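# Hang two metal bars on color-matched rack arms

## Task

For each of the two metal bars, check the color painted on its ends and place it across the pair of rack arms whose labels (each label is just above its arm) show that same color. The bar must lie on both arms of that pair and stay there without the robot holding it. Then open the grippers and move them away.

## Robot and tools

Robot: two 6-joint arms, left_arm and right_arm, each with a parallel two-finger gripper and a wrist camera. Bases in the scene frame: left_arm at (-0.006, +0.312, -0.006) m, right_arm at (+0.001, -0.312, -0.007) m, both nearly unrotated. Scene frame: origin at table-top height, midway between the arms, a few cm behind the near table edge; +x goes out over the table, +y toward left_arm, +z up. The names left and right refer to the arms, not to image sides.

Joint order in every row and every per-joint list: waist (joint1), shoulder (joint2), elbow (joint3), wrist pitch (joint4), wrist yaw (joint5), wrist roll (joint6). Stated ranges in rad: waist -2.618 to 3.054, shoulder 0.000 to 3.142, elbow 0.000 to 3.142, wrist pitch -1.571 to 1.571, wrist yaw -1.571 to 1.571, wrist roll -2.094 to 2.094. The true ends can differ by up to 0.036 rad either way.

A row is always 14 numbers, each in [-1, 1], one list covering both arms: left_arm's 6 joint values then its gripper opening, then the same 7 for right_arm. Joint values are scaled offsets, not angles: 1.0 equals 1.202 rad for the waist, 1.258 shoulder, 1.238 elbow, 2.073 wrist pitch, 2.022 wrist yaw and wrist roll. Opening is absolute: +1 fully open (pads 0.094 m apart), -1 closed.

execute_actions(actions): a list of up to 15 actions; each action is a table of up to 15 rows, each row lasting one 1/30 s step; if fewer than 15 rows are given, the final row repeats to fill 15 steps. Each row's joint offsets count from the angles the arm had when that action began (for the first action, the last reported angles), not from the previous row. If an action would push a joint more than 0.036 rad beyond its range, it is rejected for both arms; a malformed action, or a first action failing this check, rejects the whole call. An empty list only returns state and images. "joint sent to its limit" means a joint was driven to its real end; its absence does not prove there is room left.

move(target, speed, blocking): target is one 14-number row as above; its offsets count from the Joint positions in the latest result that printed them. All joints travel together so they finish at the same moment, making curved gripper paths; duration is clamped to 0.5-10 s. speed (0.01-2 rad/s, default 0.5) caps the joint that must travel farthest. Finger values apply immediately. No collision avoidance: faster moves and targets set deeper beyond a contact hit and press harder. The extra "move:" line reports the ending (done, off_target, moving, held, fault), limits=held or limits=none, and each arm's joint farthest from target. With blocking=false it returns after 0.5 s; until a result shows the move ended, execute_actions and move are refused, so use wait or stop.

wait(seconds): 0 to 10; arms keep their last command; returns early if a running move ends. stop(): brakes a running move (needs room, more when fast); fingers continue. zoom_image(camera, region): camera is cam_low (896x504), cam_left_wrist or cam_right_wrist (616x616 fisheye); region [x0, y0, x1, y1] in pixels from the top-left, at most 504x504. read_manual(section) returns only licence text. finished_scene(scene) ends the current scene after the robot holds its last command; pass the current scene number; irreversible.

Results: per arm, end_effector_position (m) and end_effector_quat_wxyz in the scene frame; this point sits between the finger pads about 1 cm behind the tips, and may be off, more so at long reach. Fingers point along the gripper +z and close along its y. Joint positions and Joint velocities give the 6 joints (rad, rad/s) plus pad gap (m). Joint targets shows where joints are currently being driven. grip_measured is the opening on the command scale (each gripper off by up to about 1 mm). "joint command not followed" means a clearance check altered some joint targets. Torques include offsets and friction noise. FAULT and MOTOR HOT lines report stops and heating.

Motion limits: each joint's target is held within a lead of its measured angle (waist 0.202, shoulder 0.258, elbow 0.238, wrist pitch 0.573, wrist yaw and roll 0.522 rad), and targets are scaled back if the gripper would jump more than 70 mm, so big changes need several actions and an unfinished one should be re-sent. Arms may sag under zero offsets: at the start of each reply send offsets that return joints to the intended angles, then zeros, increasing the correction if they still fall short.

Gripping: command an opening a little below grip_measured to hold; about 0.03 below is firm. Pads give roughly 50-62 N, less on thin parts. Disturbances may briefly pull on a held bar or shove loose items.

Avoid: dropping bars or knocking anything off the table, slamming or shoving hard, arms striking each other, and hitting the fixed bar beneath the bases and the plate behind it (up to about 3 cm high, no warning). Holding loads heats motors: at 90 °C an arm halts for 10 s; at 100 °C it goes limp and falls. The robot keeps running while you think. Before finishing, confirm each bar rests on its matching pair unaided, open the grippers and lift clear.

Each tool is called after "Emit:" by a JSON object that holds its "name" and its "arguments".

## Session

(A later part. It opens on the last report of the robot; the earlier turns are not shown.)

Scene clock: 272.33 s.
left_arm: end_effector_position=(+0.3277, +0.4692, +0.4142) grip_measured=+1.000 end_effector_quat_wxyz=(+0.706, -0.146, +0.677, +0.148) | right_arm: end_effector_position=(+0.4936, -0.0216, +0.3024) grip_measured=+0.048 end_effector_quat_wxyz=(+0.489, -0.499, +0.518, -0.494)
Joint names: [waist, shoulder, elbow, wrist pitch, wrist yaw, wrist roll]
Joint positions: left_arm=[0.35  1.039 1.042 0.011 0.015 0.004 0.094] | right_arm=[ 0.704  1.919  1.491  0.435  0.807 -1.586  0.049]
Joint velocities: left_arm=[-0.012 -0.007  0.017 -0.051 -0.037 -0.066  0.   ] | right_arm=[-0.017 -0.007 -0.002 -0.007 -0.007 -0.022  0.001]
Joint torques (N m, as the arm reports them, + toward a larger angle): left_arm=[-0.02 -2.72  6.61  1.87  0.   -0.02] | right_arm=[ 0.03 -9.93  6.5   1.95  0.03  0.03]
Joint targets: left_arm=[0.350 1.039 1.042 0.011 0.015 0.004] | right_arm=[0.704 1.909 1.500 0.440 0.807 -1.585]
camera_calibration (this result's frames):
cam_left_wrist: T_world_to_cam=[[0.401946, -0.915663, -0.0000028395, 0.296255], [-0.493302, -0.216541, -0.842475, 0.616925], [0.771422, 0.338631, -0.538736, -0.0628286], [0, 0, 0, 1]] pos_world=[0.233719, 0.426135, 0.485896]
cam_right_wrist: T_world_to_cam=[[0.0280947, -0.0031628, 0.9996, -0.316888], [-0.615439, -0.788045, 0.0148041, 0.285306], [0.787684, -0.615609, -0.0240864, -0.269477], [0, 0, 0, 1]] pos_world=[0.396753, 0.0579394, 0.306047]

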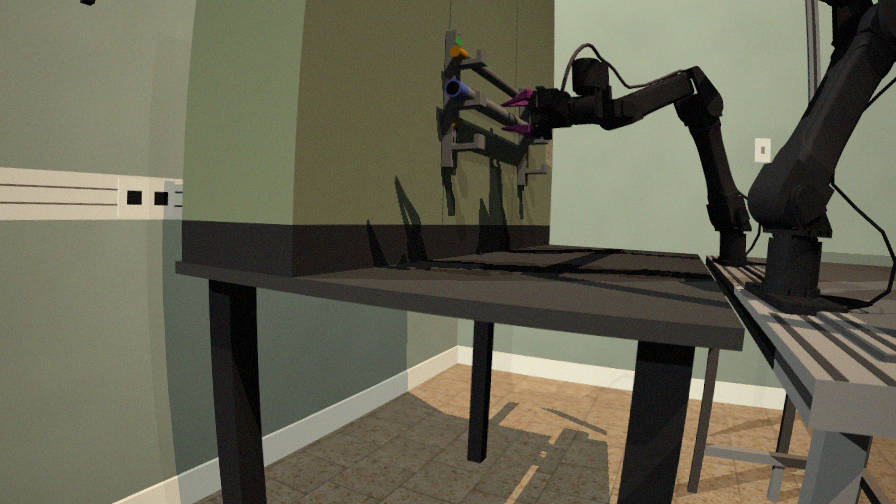

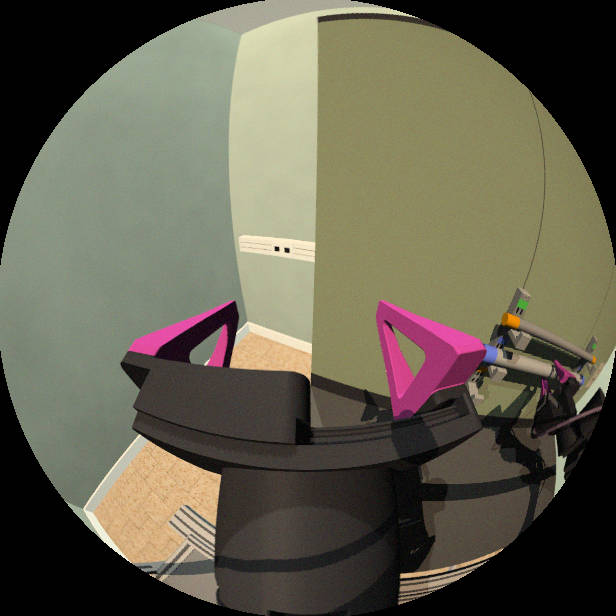

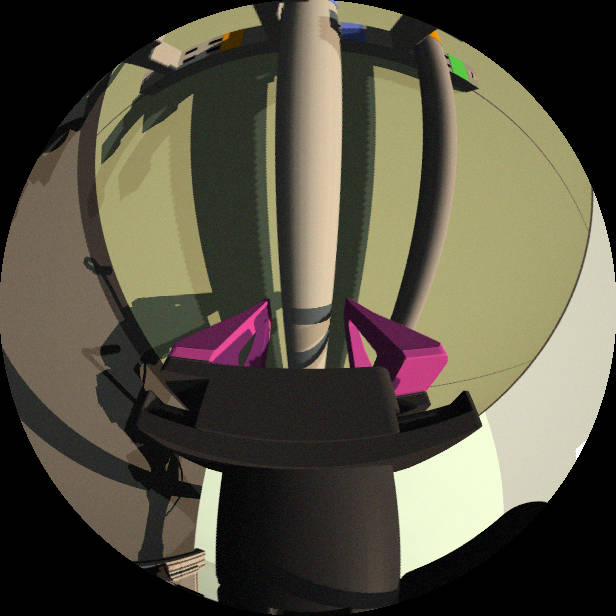

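Emit:
{"name": "move", "arguments": {"target": [0,0,0,0,0,0,1, 0.112,-0.008,0.008,0,0.066,0,0.05], "speed": 0.3}}

Emit:
{"name": "move", "arguments": {"target": [0,0,0,0,0,0,1, 0,-0.008,0.253,-0.145,0,0,0.05], "speed": 0.4}}

Scene clock: 284.33 s.
left_arm: end_effector_position=(+0.3277, +0.4692, +0.4142) grip_measured=+1.000 end_effector_quat_wxyz=(+0.706, -0.146, +0.677, +0.148) | right_arm: end_effector_position=(+0.4517, +0.0158, +0.3048) grip_measured=+0.048 end_effector_quat_wxyz=(+0.489, -0.501, +0.517, -0.494)
Joint names: [waist, shoulder, elbow, wrist pitch, wrist yaw, wrist roll]
Joint positions: left_arm=[0.35  1.039 1.042 0.011 0.015 0.004 0.094] | right_arm=[ 0.834  1.919  1.491  0.435  0.934 -1.588  0.049]
Joint velocities: left_arm=[ 0.007 -0.022 -0.002 -0.022 -0.051 -0.022  0.   ] | right_arm=[-0.002 -0.022 -0.002 -0.066  0.037  0.007  0.001]
Joint torques (N m, as the arm reports them, + toward a larger angle): left_arm=[-0.02 -2.73  6.61  1.86  0.   -0.03] | right_arm=[ 0.37 -9.88  6.46  1.85  0.08  0.01]
Joint targets: left_arm=[0.350 1.039 1.042 0.011 0.015 0.004] | right_arm=[0.839 1.909 1.500 0.435 0.940 -1.586]
move: done; limits=none; left_arm: farthest joint: the waist, 0.000 radians from its target (0.000 radians at the start); right_arm: farthest joint: the shoulder, 0.010 radians from its target (0.010 radians at the start)
camera_calibration (this result's frames):
cam_left_wrist: T_world_to_cam=[[0.401946, -0.915663, -0.0000028395, 0.296255], [-0.493302, -0.216541, -0.842475, 0.616925], [0.771422, 0.338631, -0.538736, -0.0628286], [0, 0, 0, 1]] pos_world=[0.233719, 0.426135, 0.485896]
cam_right_wrist: T_world_to_cam=[[0.0286701, -0.0018146, 0.999587, -0.318263], [-0.612975, -0.789937, 0.0161473, 0.287424], [0.789582, -0.613185, -0.0237599, -0.214412], [0, 0, 0, 1]] pos_world=[0.354604, 0.0949947, 0.308396]

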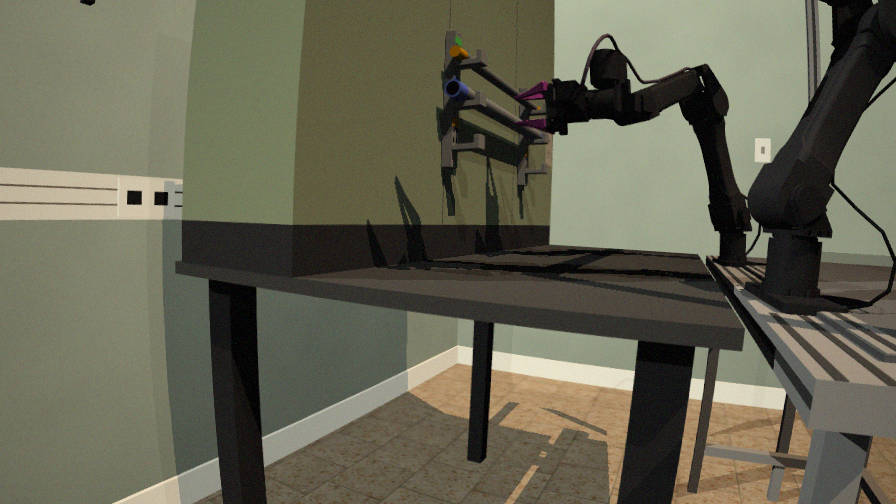

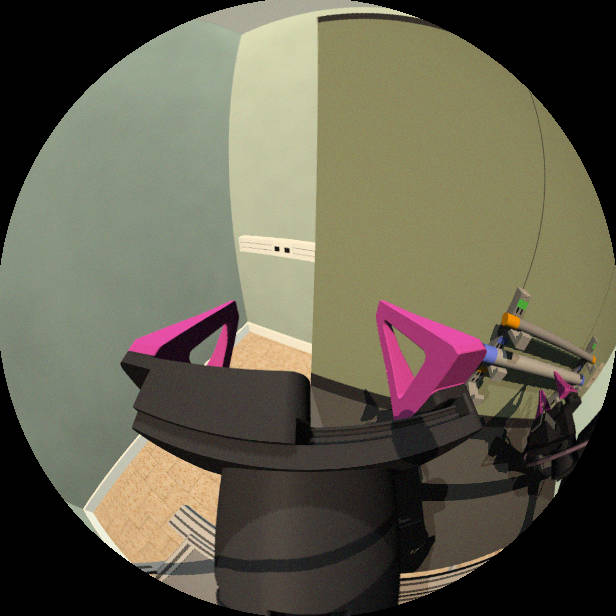

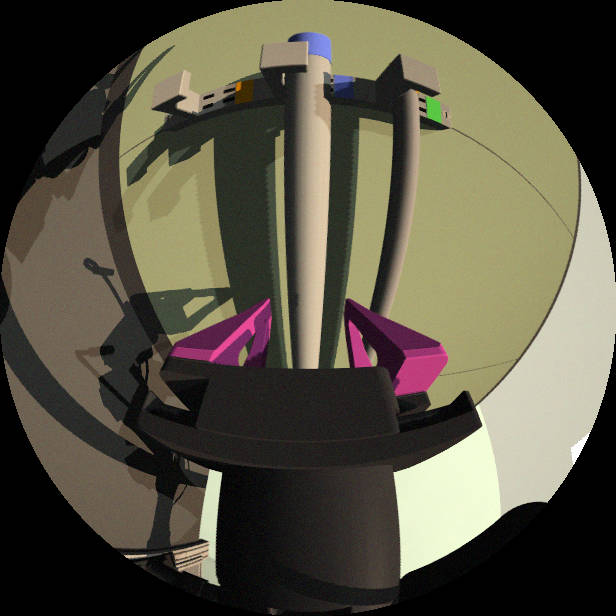

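Scene clock: 285.87 s.
left_arm: end_effector_position=(+0.3277, +0.4692, +0.4142) grip_measured=+1.000 end_effector_quat_wxyz=(+0.706, -0.146, +0.677, +0.148) | right_arm: end_effector_position=(+0.4565, +0.0165, +0.3778) grip_measured=+0.048 end_effector_quat_wxyz=(+0.490, -0.499, +0.516, -0.494)
Joint names: [waist, shoulder, elbow, wrist pitch, wrist yaw, wrist roll]
Joint positions: left_arm=[0.35  1.039 1.042 0.011 0.015 0.004 0.094] | right_arm=[ 0.834  1.919  1.777  0.154  0.934 -1.591  0.049]
Joint velocities: left_arm=[ 0.022  0.017  0.012  0.007 -0.022  0.022  0.   ] | right_arm=[-0.007 -0.007 -0.007 -0.066 -0.022  0.007 -0.001]
Joint torques (N m, as the arm reports them, + toward a larger angle): left_arm=[ 0.   -2.72  6.61  1.87  0.   -0.03] | right_arm=[ 0.04 -9.92  7.59  1.68  0.02  0.02]
Joint targets: left_arm=[0.350 1.039 1.042 0.011 0.015 0.004] | right_arm=[0.834 1.909 1.804 0.134 0.934 -1.589]
move: off_target (right_arm); limits=none; left_arm: farthest joint: the waist, 0.000 radians from its target (0.000 radians at the start); right_arm: farthest joint: the elbow, 0.027 radians from its target (0.314 radians at the start)
camera_calibration (this result's frames):
cam_left_wrist: T_world_to_cam=[[0.401946, -0.915663, -0.0000028395, 0.296255], [-0.493302, -0.216541, -0.842475, 0.616925], [0.771422, 0.338631, -0.538736, -0.0628286], [0, 0, 0, 1]] pos_world=[0.233719, 0.426135, 0.485896]
cam_right_wrist: T_world_to_cam=[[0.0252313, -0.00367423, 0.999675, -0.389762], [-0.613158, -0.78986, 0.0125727, 0.291197], [0.789557, -0.613276, -0.0221821, -0.216533], [0, 0, 0, 1]] pos_world=[0.35935, 0.0957785, 0.381171]

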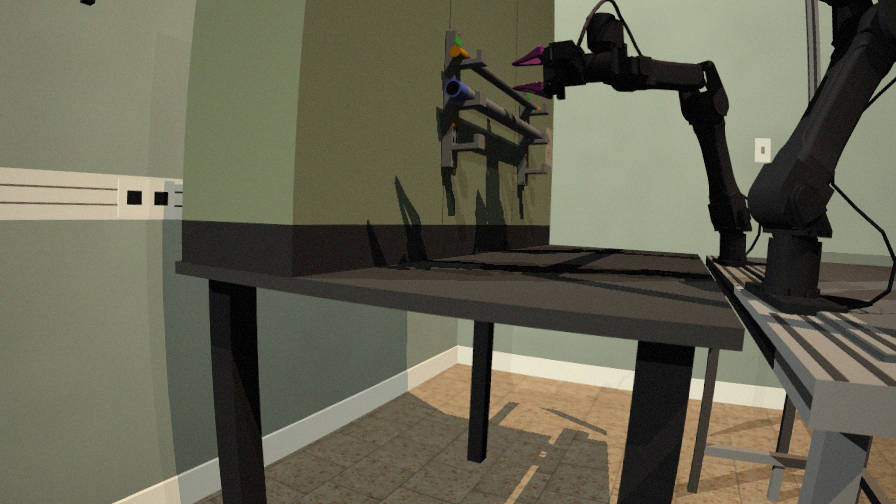

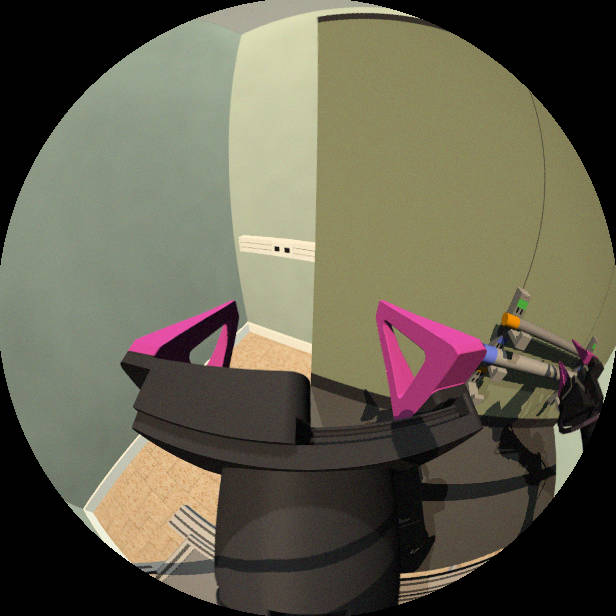

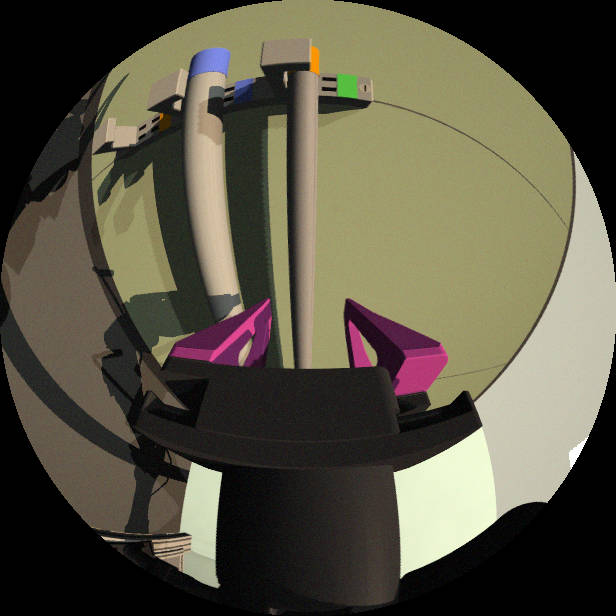

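Emit:
{"name": "move", "arguments": {"target": [0,0,0,0,0,0,1, -0.122,-0.008,0.012,-0.016,-0.080,0.007,0.05], "speed": 0.25}}

Scene clock: 290.93 s.
left_arm: end_effector_position=(+0.3277, +0.4692, +0.4142) grip_measured=+1.000 end_effector_quat_wxyz=(+0.706, -0.146, +0.677, +0.148) | right_arm: end_effector_position=(+0.5054, -0.0276, +0.3724) grip_measured=+0.048 end_effector_quat_wxyz=(+0.486, -0.504, +0.516, -0.494)
Joint names: [waist, shoulder, elbow, wrist pitch, wrist yaw, wrist roll]
Joint positions: left_arm=[0.35  1.039 1.042 0.011 0.015 0.004 0.094] | right_arm=[ 0.681  1.919  1.777  0.14   0.782 -1.59   0.049]
Joint velocities: left_arm=[-0.017 -0.002  0.002  0.037  0.037  0.081  0.   ] | right_arm=[ 0.007 -0.002 -0.002 -0.066 -0.051 -0.037  0.   ]
Joint torques (N m, as the arm reports them, + toward a larger angle): left_arm=[-0.02 -2.75  6.61  1.87  0.   -0.03] | right_arm=[ 0.51 -9.99  6.89  1.76 -0.05  0.12]
Joint targets: left_arm=[0.350 1.039 1.042 0.011 0.015 0.004] | right_arm=[0.688 1.909 1.792 0.120 0.772 -1.577]
move: done; limits=none; left_arm: farthest joint: the waist, 0.000 radians from its target (0.000 radians at the start); right_arm: farthest joint: the wrist pitch, 0.019 radians from its target (0.032 radians at the start)
camera_calibration (this result's frames):
cam_left_wrist: T_world_to_cam=[[0.401946, -0.915663, -0.0000028395, 0.296255], [-0.493302, -0.216541, -0.842475, 0.616925], [0.771422, 0.338631, -0.538736, -0.0628286], [0, 0, 0, 1]] pos_world=[0.233719, 0.426135, 0.485896]
cam_right_wrist: T_world_to_cam=[[0.0338072, 0.00588069, 0.999411, -0.389738], [-0.613142, -0.789564, 0.0253867, 0.28166], [0.789249, -0.61364, -0.0230872, -0.281836], [0, 0, 0, 1]] pos_world=[0.408312, 0.0517344, 0.375851]

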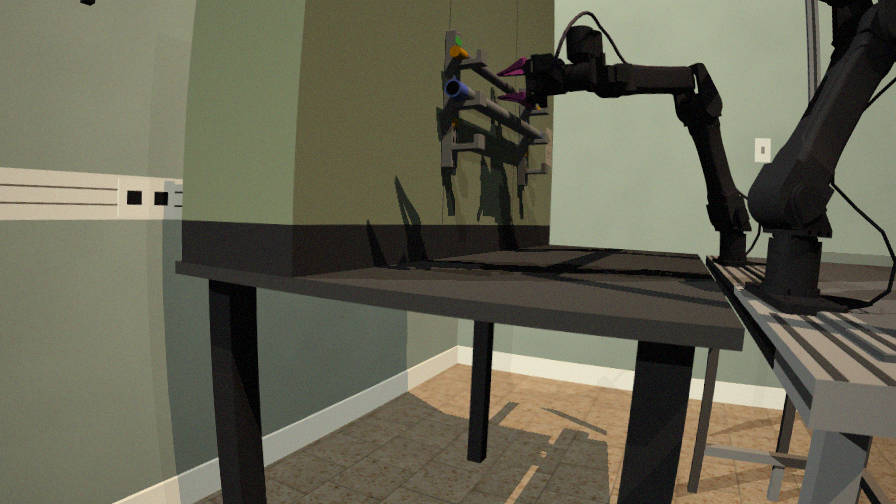

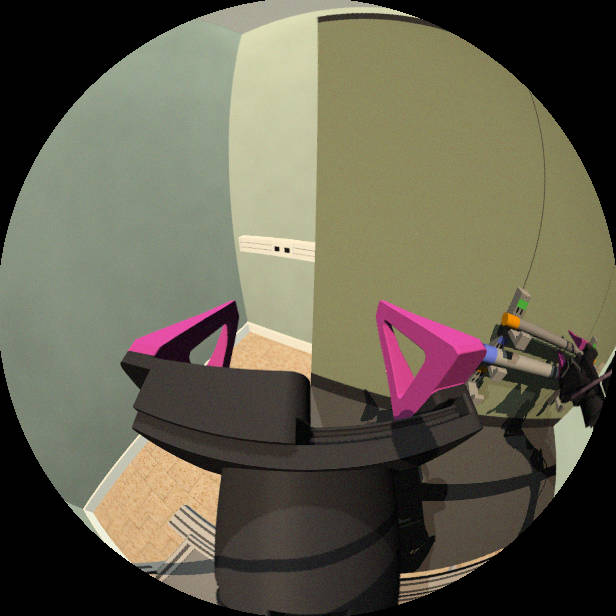

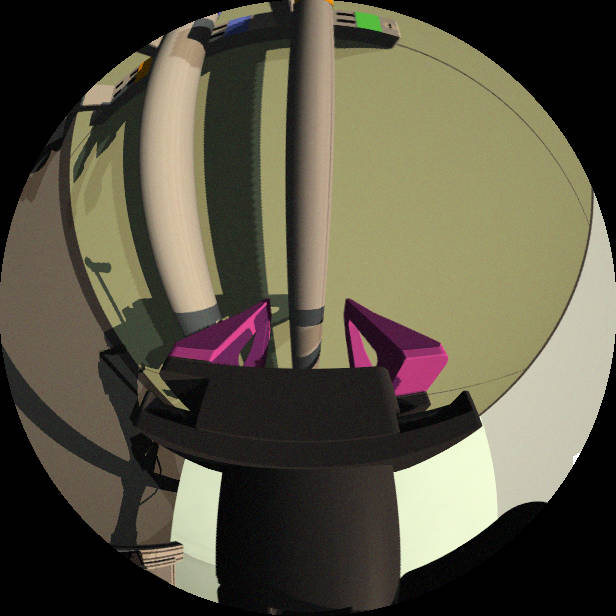

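Centered. Close (dia ≈0.02 → -0.57).

Emit:
{"name": "move", "arguments": {"target": [0,0,0,0,0,0,1, 0,-0.008,0.012,0,0,0.007,-0.63], "speed": 0.25}}

Scene clock: 294.20 s.
left_arm: end_effector_position=(+0.3277, +0.4692, +0.4142) grip_measured=+1.000 end_effector_quat_wxyz=(+0.706, -0.146, +0.677, +0.148) | right_arm: end_effector_position=(+0.5054, -0.0276, +0.3720) grip_measured=-0.591 end_effector_quat_wxyz=(+0.486, -0.503, +0.517, -0.493)
Joint names: [waist, shoulder, elbow, wrist pitch, wrist yaw, wrist roll]
Joint positions: left_arm=[0.35  1.039 1.042 0.011 0.015 0.004 0.094] | right_arm=[ 0.681  1.919  1.777  0.138  0.782 -1.586  0.019]
Joint velocities: left_arm=[-0.012 -0.012 -0.002  0.037  0.007 -0.007  0.   ] | right_arm=[ 0.002 -0.002  0.007 -0.066 -0.022 -0.007 -0.001]
Joint torques (N m, as the arm reports them, + toward a larger angle): left_arm=[-0.02 -2.74  6.6   1.87  0.   -0.03] | right_arm=[ 0.04 -9.98  6.89  1.94  0.03  0.09]
Joint targets: left_arm=[0.350 1.039 1.042 0.011 0.015 0.004] | right_arm=[0.681 1.909 1.792 0.140 0.782 -1.576]
move: done; limits=none; left_arm: farthest joint: the waist, 0.000 radians from its target (0.000 radians at the start); right_arm: farthest joint: the elbow, 0.014 radians from its target (0.014 radians at the start)
camera_calibration (this result's frames):
cam_left_wrist: T_world_to_cam=[[0.401946, -0.915663, -0.0000028395, 0.296255], [-0.493302, -0.216541, -0.842475, 0.616925], [0.771422, 0.338631, -0.538736, -0.0628286], [0, 0, 0, 1]] pos_world=[0.233719, 0.426135, 0.485896]
cam_right_wrist: T_world_to_cam=[[0.0353757, 0.00326337, 0.999369, -0.390136], [-0.613158, -0.789587, 0.024283, 0.282085], [0.789168, -0.61363, -0.0259313, -0.280727], [0, 0, 0, 1]] pos_world=[0.408305, 0.0517414, 0.375761]

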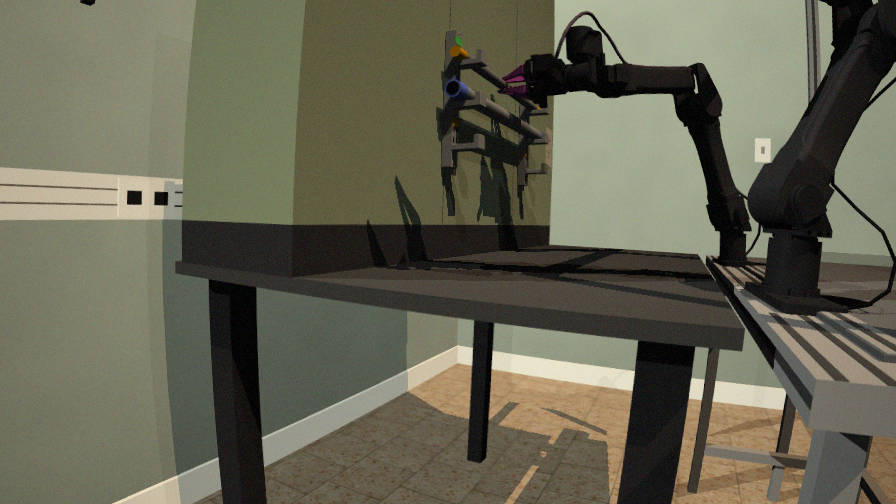

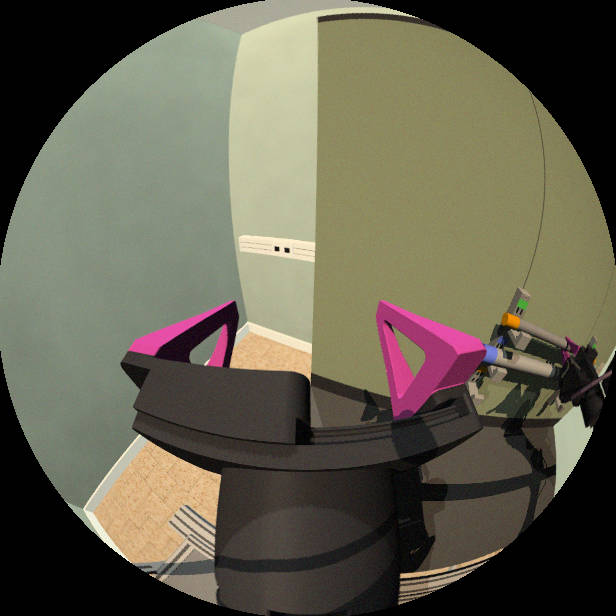

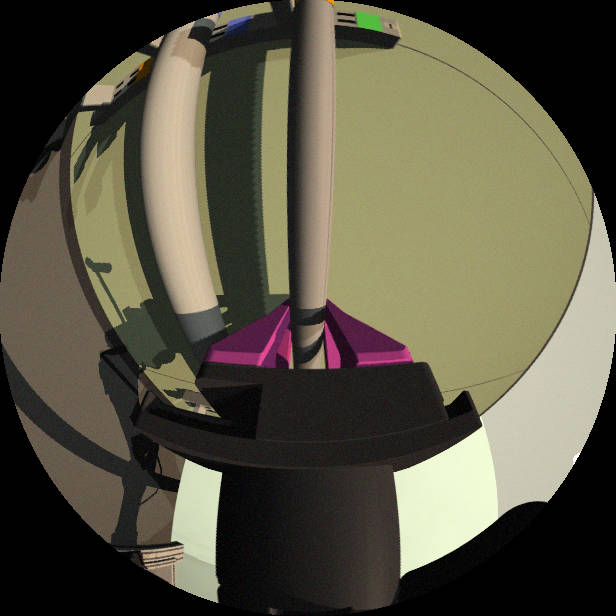

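Emit:
{"name": "move", "arguments": {"target": [0,0,0,0,0,0,1, 0,-0.035,0.153,-0.043,0,0.003,-0.63], "speed": 0.2}}

Emit:
{"name": "zoom_image", "arguments": {"camera": "cam_low", "region": [400, 0, 600, 200]}}

Scene clock: 300.47 s.
left_arm: end_effector_position=(+0.3277, +0.4692, +0.4142) grip_measured=+1.000 end_effector_quat_wxyz=(+0.706, -0.146, +0.677, +0.148) | right_arm: end_effector_position=(+0.5047, -0.0284, +0.3744) grip_measured=-0.591 end_effector_quat_wxyz=(-0.465, +0.526, -0.530, +0.476)
Joint names: [waist, shoulder, elbow, wrist pitch, wrist yaw, wrist roll]
Joint positions: left_arm=[0.35  1.039 1.042 0.011 0.015 0.004 0.094] | right_arm=[ 0.679  1.931  1.886 -0.063  0.774 -1.526  0.019]
Joint velocities: left_arm=[ 0.012  0.007  0.002 -0.007  0.022  0.007  0.   ] | right_arm=[ 0.002 -0.002 -0.012 -0.066  0.007  0.022  0.   ]
Joint torques (N m, as the arm reports them, + toward a larger angle): left_arm=[ 0.01 -2.73  6.61  1.86  0.   -0.02] | right_arm=[  0.17 -12.71  10.76   2.82   0.13  -0.45]
Joint targets: left_arm=[0.350 1.039 1.042 0.011 0.015 0.004] | right_arm=[0.681 1.880 1.960 0.039 0.781 -1.575]
move: off_target (right_arm); limits=none; left_arm: farthest joint: the waist, 0.000 radians from its target (0.000 radians at the start); right_arm: farthest joint: the wrist pitch, 0.112 radians from its target (0.089 radians at the start)
camera_calibration (this result's frames):
cam_left_wrist: T_world_to_cam=[[0.401946, -0.915663, -0.0000028395, 0.296255], [-0.493302, -0.216541, -0.842475, 0.616925], [0.771422, 0.338631, -0.538736, -0.0628286], [0, 0, 0, 1]] pos_world=[0.233719, 0.426135, 0.485896]
cam_right_wrist: T_world_to_cam=[[0.109675, 0.0153816, 0.993849, -0.427629], [-0.604568, -0.792628, 0.0789836, 0.256101], [0.788967, -0.609512, -0.0776319, -0.261089], [0, 0, 0, 1]] pos_world=[0.407721, 0.0504332, 0.384502]

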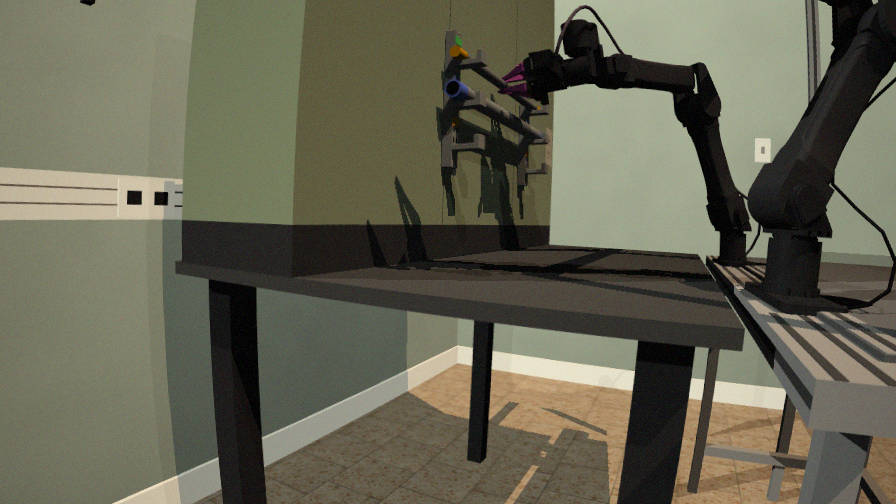

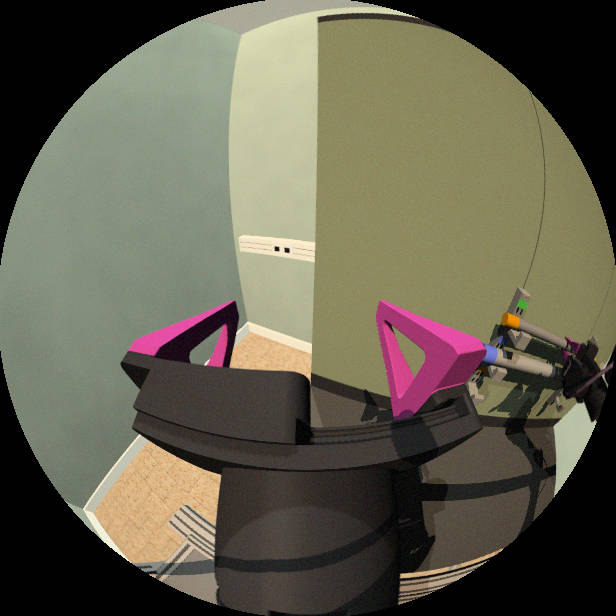

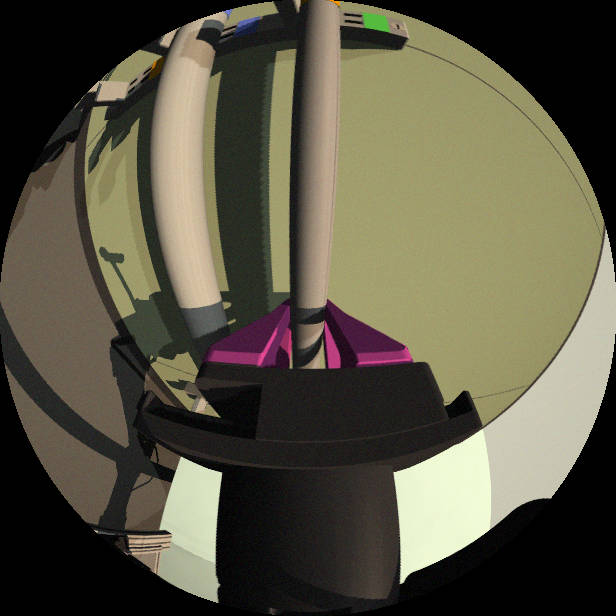

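Region (400, 0, 600, 200) of cam_low's 896x504 image, scaled by 2.520, with more detail than that image has.

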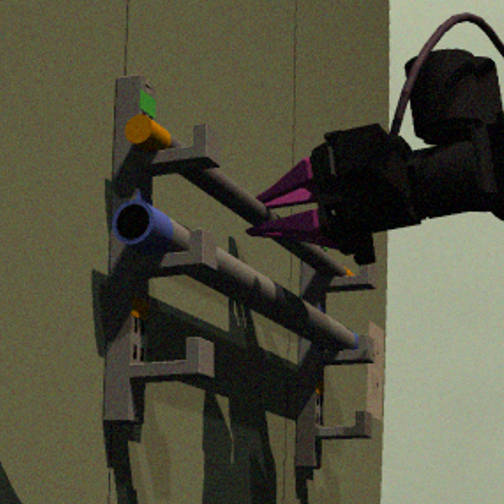

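Emit:
{"name": "move", "arguments": {"target": [-0.9,0,0,0,-0.316,-0.779,0.35, 0,-0.025,-0.092,0.098,0.004,-0.03,-0.63], "speed": 1.0}}

Emit:
{"name": "move", "arguments": {"target": [0,0,0,0,0,0,0.35, 0,-0.008,0.01,0,0,0,0.35]}}

Scene clock: 359.23 s.
left_arm: end_effector_position=(+0.3231, +0.1877, +0.4132) grip_measured=+0.352 end_effector_quat_wxyz=(+0.503, -0.485, +0.495, -0.517) | right_arm: end_effector_position=(+0.5054, -0.0282, +0.3716) grip_measured=-0.591 end_effector_quat_wxyz=(+0.482, -0.506, +0.519, -0.492)
Joint names: [waist, shoulder, elbow, wrist pitch, wrist yaw, wrist roll]
Joint positions: left_arm=[-0.724  1.039  1.042  0.011 -0.616 -1.568  0.064] | right_arm=[ 0.681  1.92   1.787  0.114  0.783 -1.578  0.019]
Joint velocities: left_arm=[ 0.002 -0.007  0.012 -0.037 -0.051  0.022  0.001] | right_arm=[ 0.002  0.002 -0.002 -0.051 -0.051  0.007 -0.   ]
Joint torques (N m, as the arm reports them, + toward a larger angle): left_arm=[-0.7  -2.61  6.5   1.71 -0.01 -0.09] | right_arm=[ -0.05 -10.63   4.9    2.15   0.03  -0.08]
Joint targets: left_arm=[-0.732 1.039 1.042 0.011 -0.624 -1.571] | right_arm=[0.679 1.899 1.772 0.140 0.782 -1.587]
move: off_target (right_arm); limits=none; left_arm: farthest joint: the waist, 0.008 radians from its target (1.082 radians at the start); right_arm: farthest joint: the wrist pitch, 0.026 radians from its target (0.203 radians at the start)
camera_calibration (this result's frames):
cam_left_wrist: T_world_to_cam=[[-0.0458754, 0.000198239, 0.998947, -0.399609], [-0.591074, -0.806166, -0.0269844, 0.358105], [0.805312, -0.591689, 0.0371004, -0.0387484], [0, 0, 0, 1]] pos_world=[0.224539, 0.265845, 0.410289]
cam_right_wrist: T_world_to_cam=[[0.0451957, 0.00548441, 0.998963, -0.394525], [-0.613873, -0.788752, 0.0321036, 0.279121], [0.78811, -0.614688, -0.0322815, -0.278316], [0, 0, 0, 1]] pos_world=[0.40852, 0.0512438, 0.376171]

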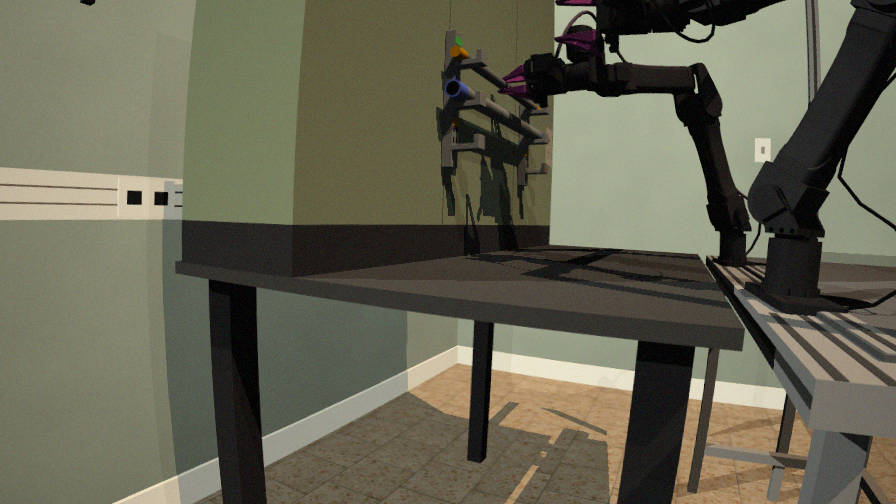

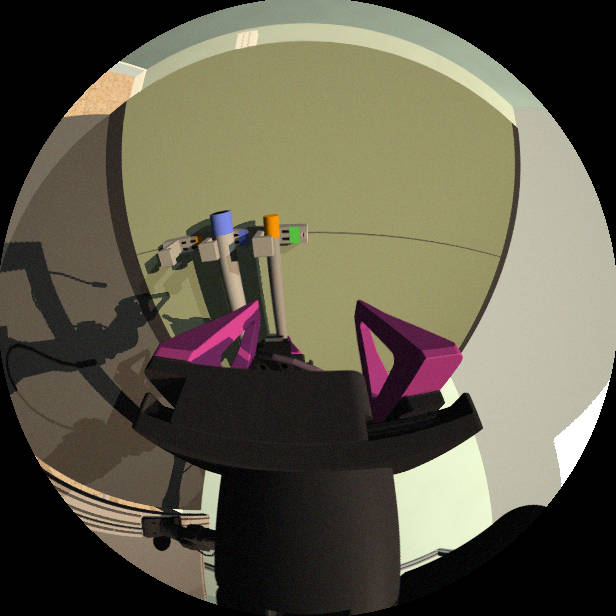

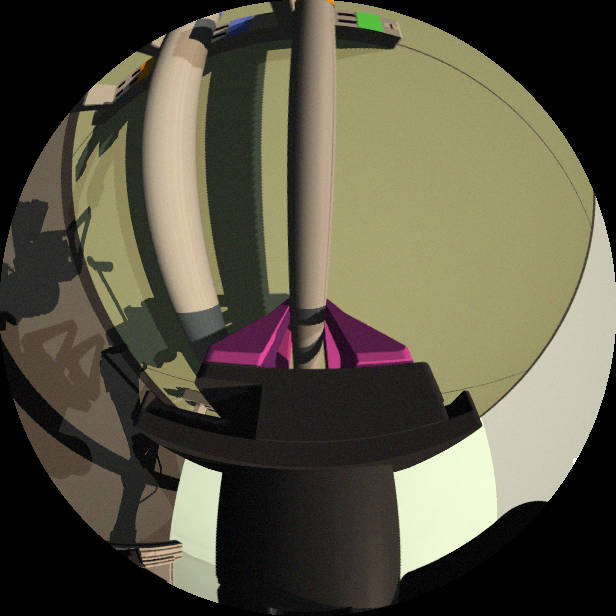

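Scene clock: 359.93 s.
left_arm: end_effector_position=(+0.3231, +0.1877, +0.4132) grip_measured=+0.352 end_effector_quat_wxyz=(+0.503, -0.485, +0.495, -0.517) | right_arm: end_effector_position=(+0.5058, -0.0287, +0.3716) grip_measured=+0.348 end_effector_quat_wxyz=(+0.482, -0.506, +0.519, -0.492)
Joint names: [waist, shoulder, elbow, wrist pitch, wrist yaw, wrist roll]
Joint positions: left_arm=[-0.724  1.039  1.042  0.011 -0.616 -1.568  0.064] | right_arm=[ 0.679  1.92   1.787  0.114  0.783 -1.58   0.063]
Joint velocities: left_arm=[-0.007 -0.002  0.007  0.022 -0.037  0.022  0.   ] | right_arm=[ 0.002  0.007 -0.012  0.037 -0.007 -0.051  0.001]
Joint torques (N m, as the arm reports them, + toward a larger angle): left_arm=[ 0.   -2.6   6.51  1.72  0.   -0.02] | right_arm=[  0.13 -10.01   6.73   1.93   0.04   0.01]
Joint targets: left_arm=[-0.724 1.039 1.042 0.011 -0.616 -1.568] | right_arm=[0.681 1.909 1.800 0.114 0.783 -1.578]
move: done; limits=none; left_arm: farthest joint: the waist, 0.000 radians from its target (0.000 radians at the start); right_arm: farthest joint: the elbow, 0.012 radians from its target (0.012 radians at the start)
camera_calibration (this result's frames):
cam_left_wrist: T_world_to_cam=[[-0.0458754, 0.000198239, 0.998947, -0.399609], [-0.591074, -0.806166, -0.0269844, 0.358105], [0.805312, -0.591689, 0.0371004, -0.0387484], [0, 0, 0, 1]] pos_world=[0.224539, 0.265845, 0.410289]
cam_right_wrist: T_world_to_cam=[[0.0452653, 0.00700148, 0.99895, -0.394498], [-0.614711, -0.788046, 0.0333776, 0.278856], [0.787452, -0.615577, -0.0313672, -0.278959], [0, 0, 0, 1]] pos_world=[0.40894, 0.0507931, 0.376026]

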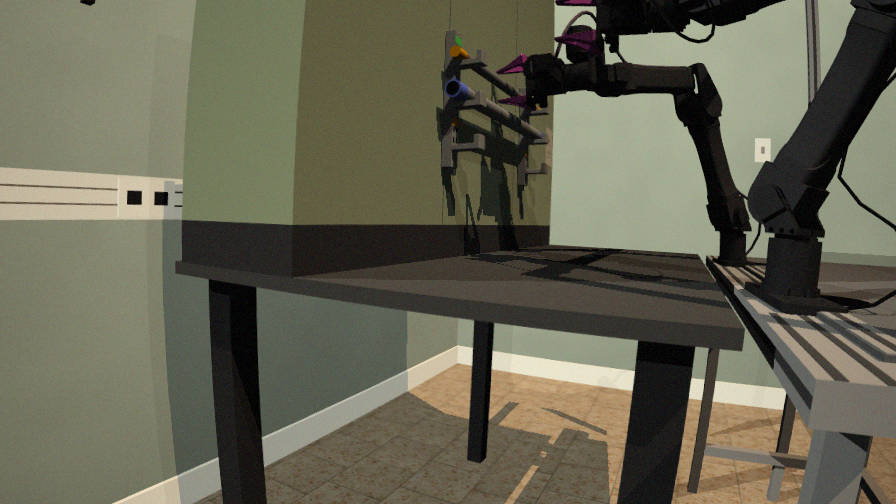

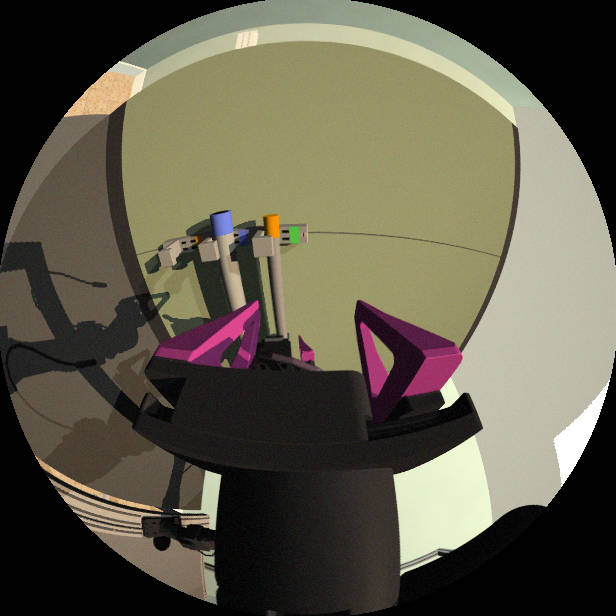

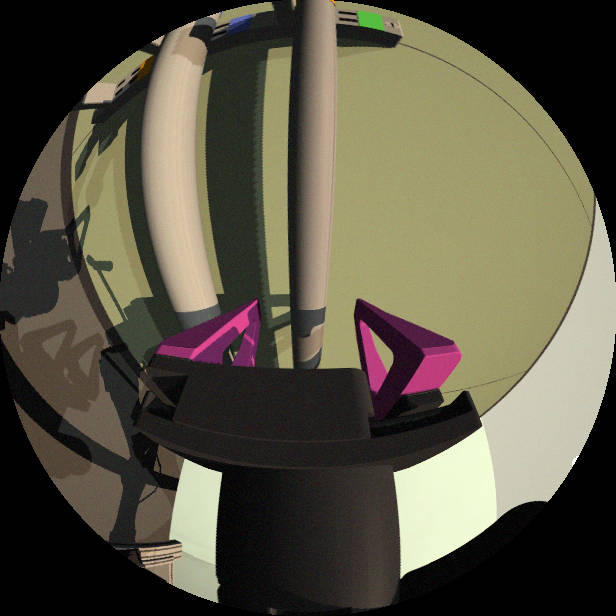

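Emit:
{"name": "move", "arguments": {"target": [-0.006,0.517,0.296,0.147,0,0,0.35, -0.128,-0.185,-0.224,0.044,-0.087,0,0.35], "speed": 0.4}}

Scene clock: 369.30 s.
left_arm: end_effector_position=(+0.4626, +0.0851, +0.3639) grip_measured=+0.352 end_effector_quat_wxyz=(+0.501, -0.487, +0.505, -0.506) | right_arm: end_effector_position=(+0.5051, -0.1077, +0.3753) grip_measured=+0.348 end_effector_quat_wxyz=(+0.493, -0.501, +0.515, -0.491)
Joint names: [waist, shoulder, elbow, wrist pitch, wrist yaw, wrist roll]
Joint positions: left_arm=[-0.724  1.69   1.371  0.304 -0.617 -1.568  0.064] | right_arm=[ 0.525  1.712  1.528  0.191  0.616 -1.582  0.063]
Joint velocities: left_arm=[ 0.007 -0.002  0.007  0.022 -0.037 -0.022 -0.001] | right_arm=[-0.012  0.002 -0.017  0.022  0.007 -0.037  0.001]
Joint torques (N m, as the arm reports them, + toward a larger angle): left_arm=[-0.62 -8.97  9.38  1.84 -0.01 -0.03] | right_arm=[ 0.05 -9.29  4.75  2.12 -0.05  0.02]
Joint targets: left_arm=[-0.731 1.689 1.409 0.316 -0.617 -1.568] | right_arm=[0.525 1.687 1.510 0.206 0.606 -1.580]
move: off_target (left_arm, right_arm); limits=none; left_arm: farthest joint: the elbow, 0.038 radians from its target (0.366 radians at the start); right_arm: farthest joint: the shoulder, 0.024 radians from its target (0.232 radians at the start)
camera_calibration (this result's frames):
cam_left_wrist: T_world_to_cam=[[-0.0213968, -0.0180165, 0.999609, -0.353969], [-0.590997, -0.806216, -0.0271813, 0.356582], [0.80639, -0.591347, 0.00660278, -0.199444], [0, 0, 0, 1]] pos_world=[0.363994, 0.163164, 0.36484]
cam_right_wrist: T_world_to_cam=[[0.0257619, -0.00743086, 0.99964, -0.38958], [-0.605964, -0.795433, 0.00970351, 0.219777], [0.795075, -0.605996, -0.0249947, -0.332104], [0, 0, 0, 1]] pos_world=[0.407261, -0.029331, 0.379007]

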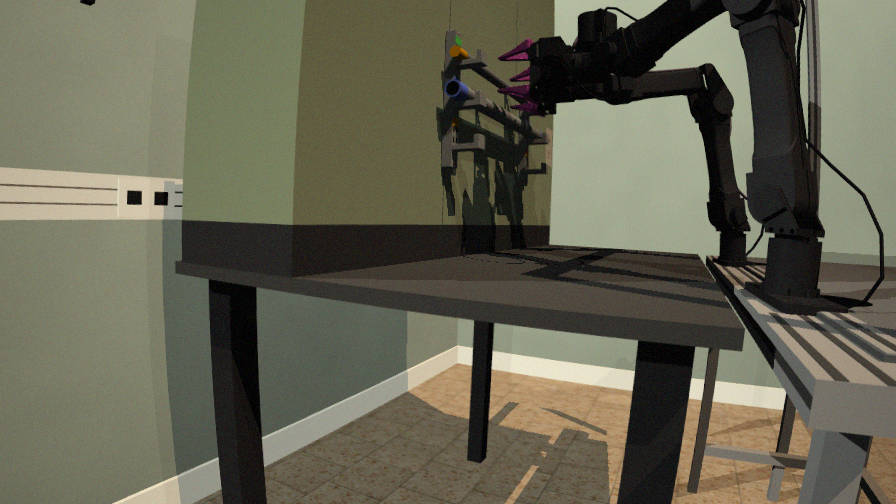

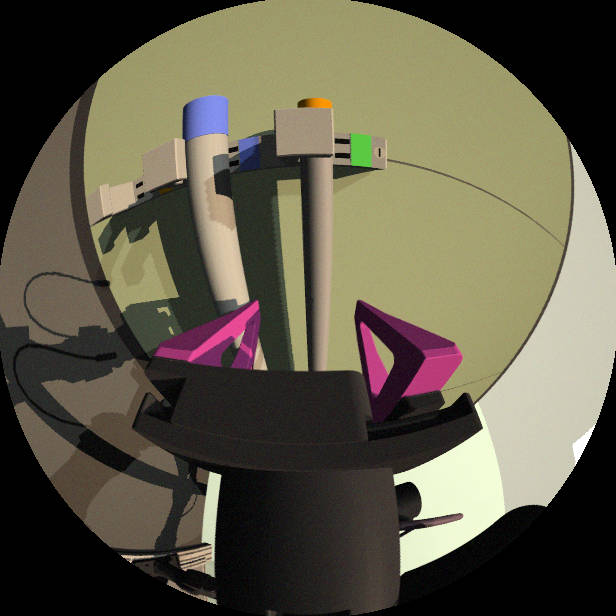

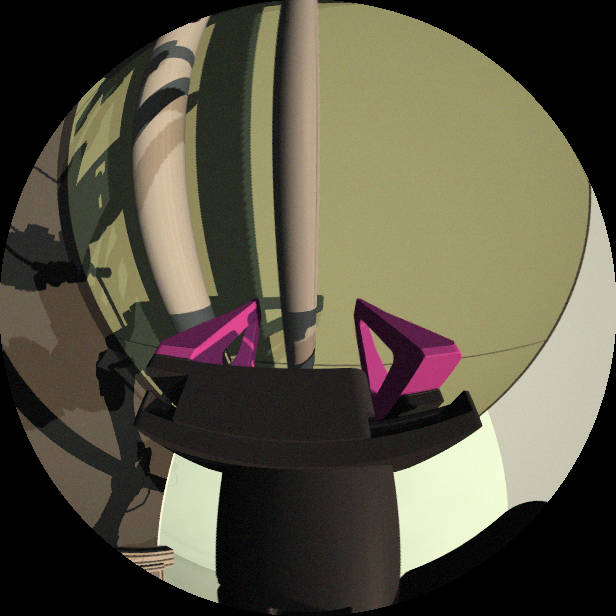

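Emit:
{"name": "move", "arguments": {"target": [0,0.170,0.254,-0.029,0,0,0.35, 0,-0.01,-0.026,0,0,0,0.35], "speed": 0.3}}

Scene clock: 377.50 s.
left_arm: end_effector_position=(+0.5061, +0.0525, +0.3746) grip_measured=+0.352 end_effector_quat_wxyz=(+0.502, -0.486, +0.498, -0.513) | right_arm: end_effector_position=(+0.5050, -0.1073, +0.3675) grip_measured=+0.348 end_effector_quat_wxyz=(+0.487, -0.507, +0.515, -0.490)
Joint names: [waist, shoulder, elbow, wrist pitch, wrist yaw, wrist roll]
Joint positions: left_arm=[-0.724  1.9    1.649  0.255 -0.617 -1.568  0.064] | right_arm=[ 0.525  1.712  1.512  0.191  0.615 -1.584  0.063]
Joint velocities: left_arm=[ 0.007  0.007  0.007  0.037 -0.022 -0.051 -0.001] | right_arm=[ 0.002 -0.017 -0.007  0.066 -0.037  0.007  0.   ]
Joint torques (N m, as the arm reports them, + toward a larger angle): left_arm=[  0.   -10.51   9.28   1.59  -0.01  -0.03] | right_arm=[ 0.04 -8.59  4.96  2.    0.03  0.02]
Joint targets: left_arm=[-0.724 1.904 1.686 0.244 -0.617 -1.568] | right_arm=[0.525 1.699 1.496 0.191 0.616 -1.582]
move: off_target (left_arm); limits=none; left_arm: farthest joint: the elbow, 0.036 radians from its target (0.315 radians at the start); right_arm: farthest joint: the elbow, 0.016 radians from its target (0.033 radians at the start)
camera_calibration (this result's frames):
cam_left_wrist: T_world_to_cam=[[-0.0373092, -0.00617847, 0.999285, -0.356734], [-0.590846, -0.806331, -0.0270452, 0.356196], [0.805921, -0.591433, 0.026433, -0.261001], [0, 0, 0, 1]] pos_world=[0.407494, 0.130643, 0.373011]
cam_right_wrist: T_world_to_cam=[[0.039259, 0.00379764, 0.999222, -0.38727], [-0.604812, -0.795917, 0.0267878, 0.213158], [0.7954, -0.605393, -0.02895, -0.330617], [0, 0, 0, 1]] pos_world=[0.407097, -0.0290261, 0.371687]

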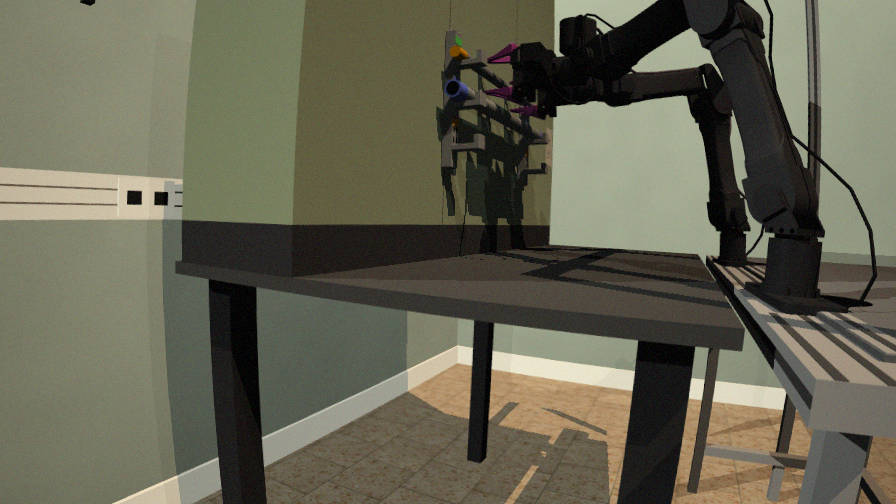

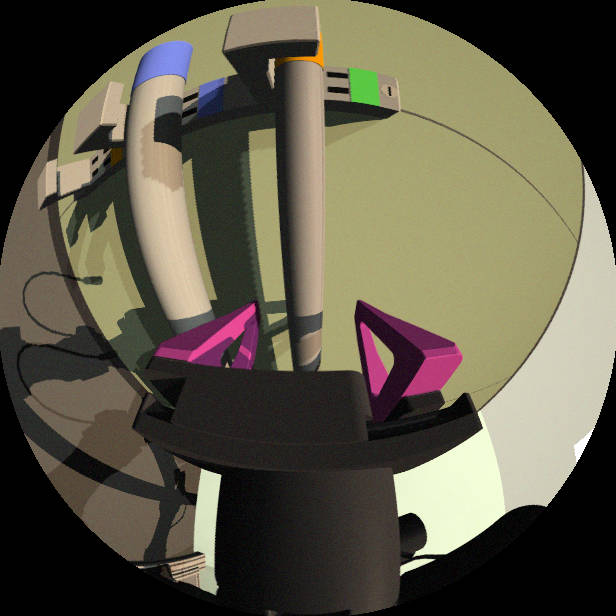

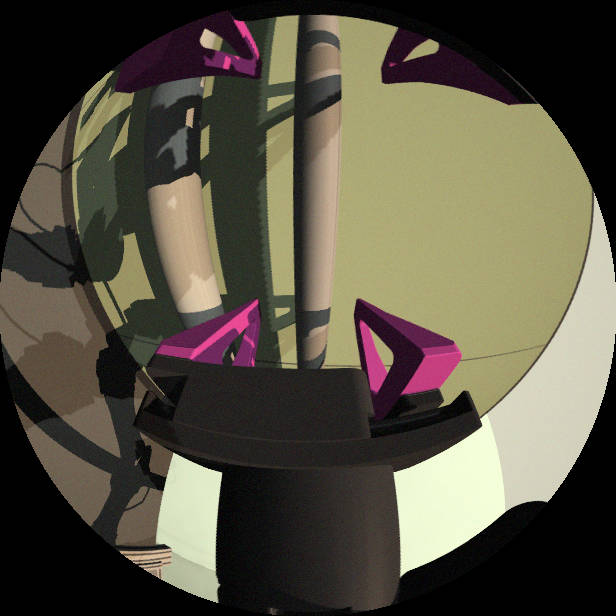

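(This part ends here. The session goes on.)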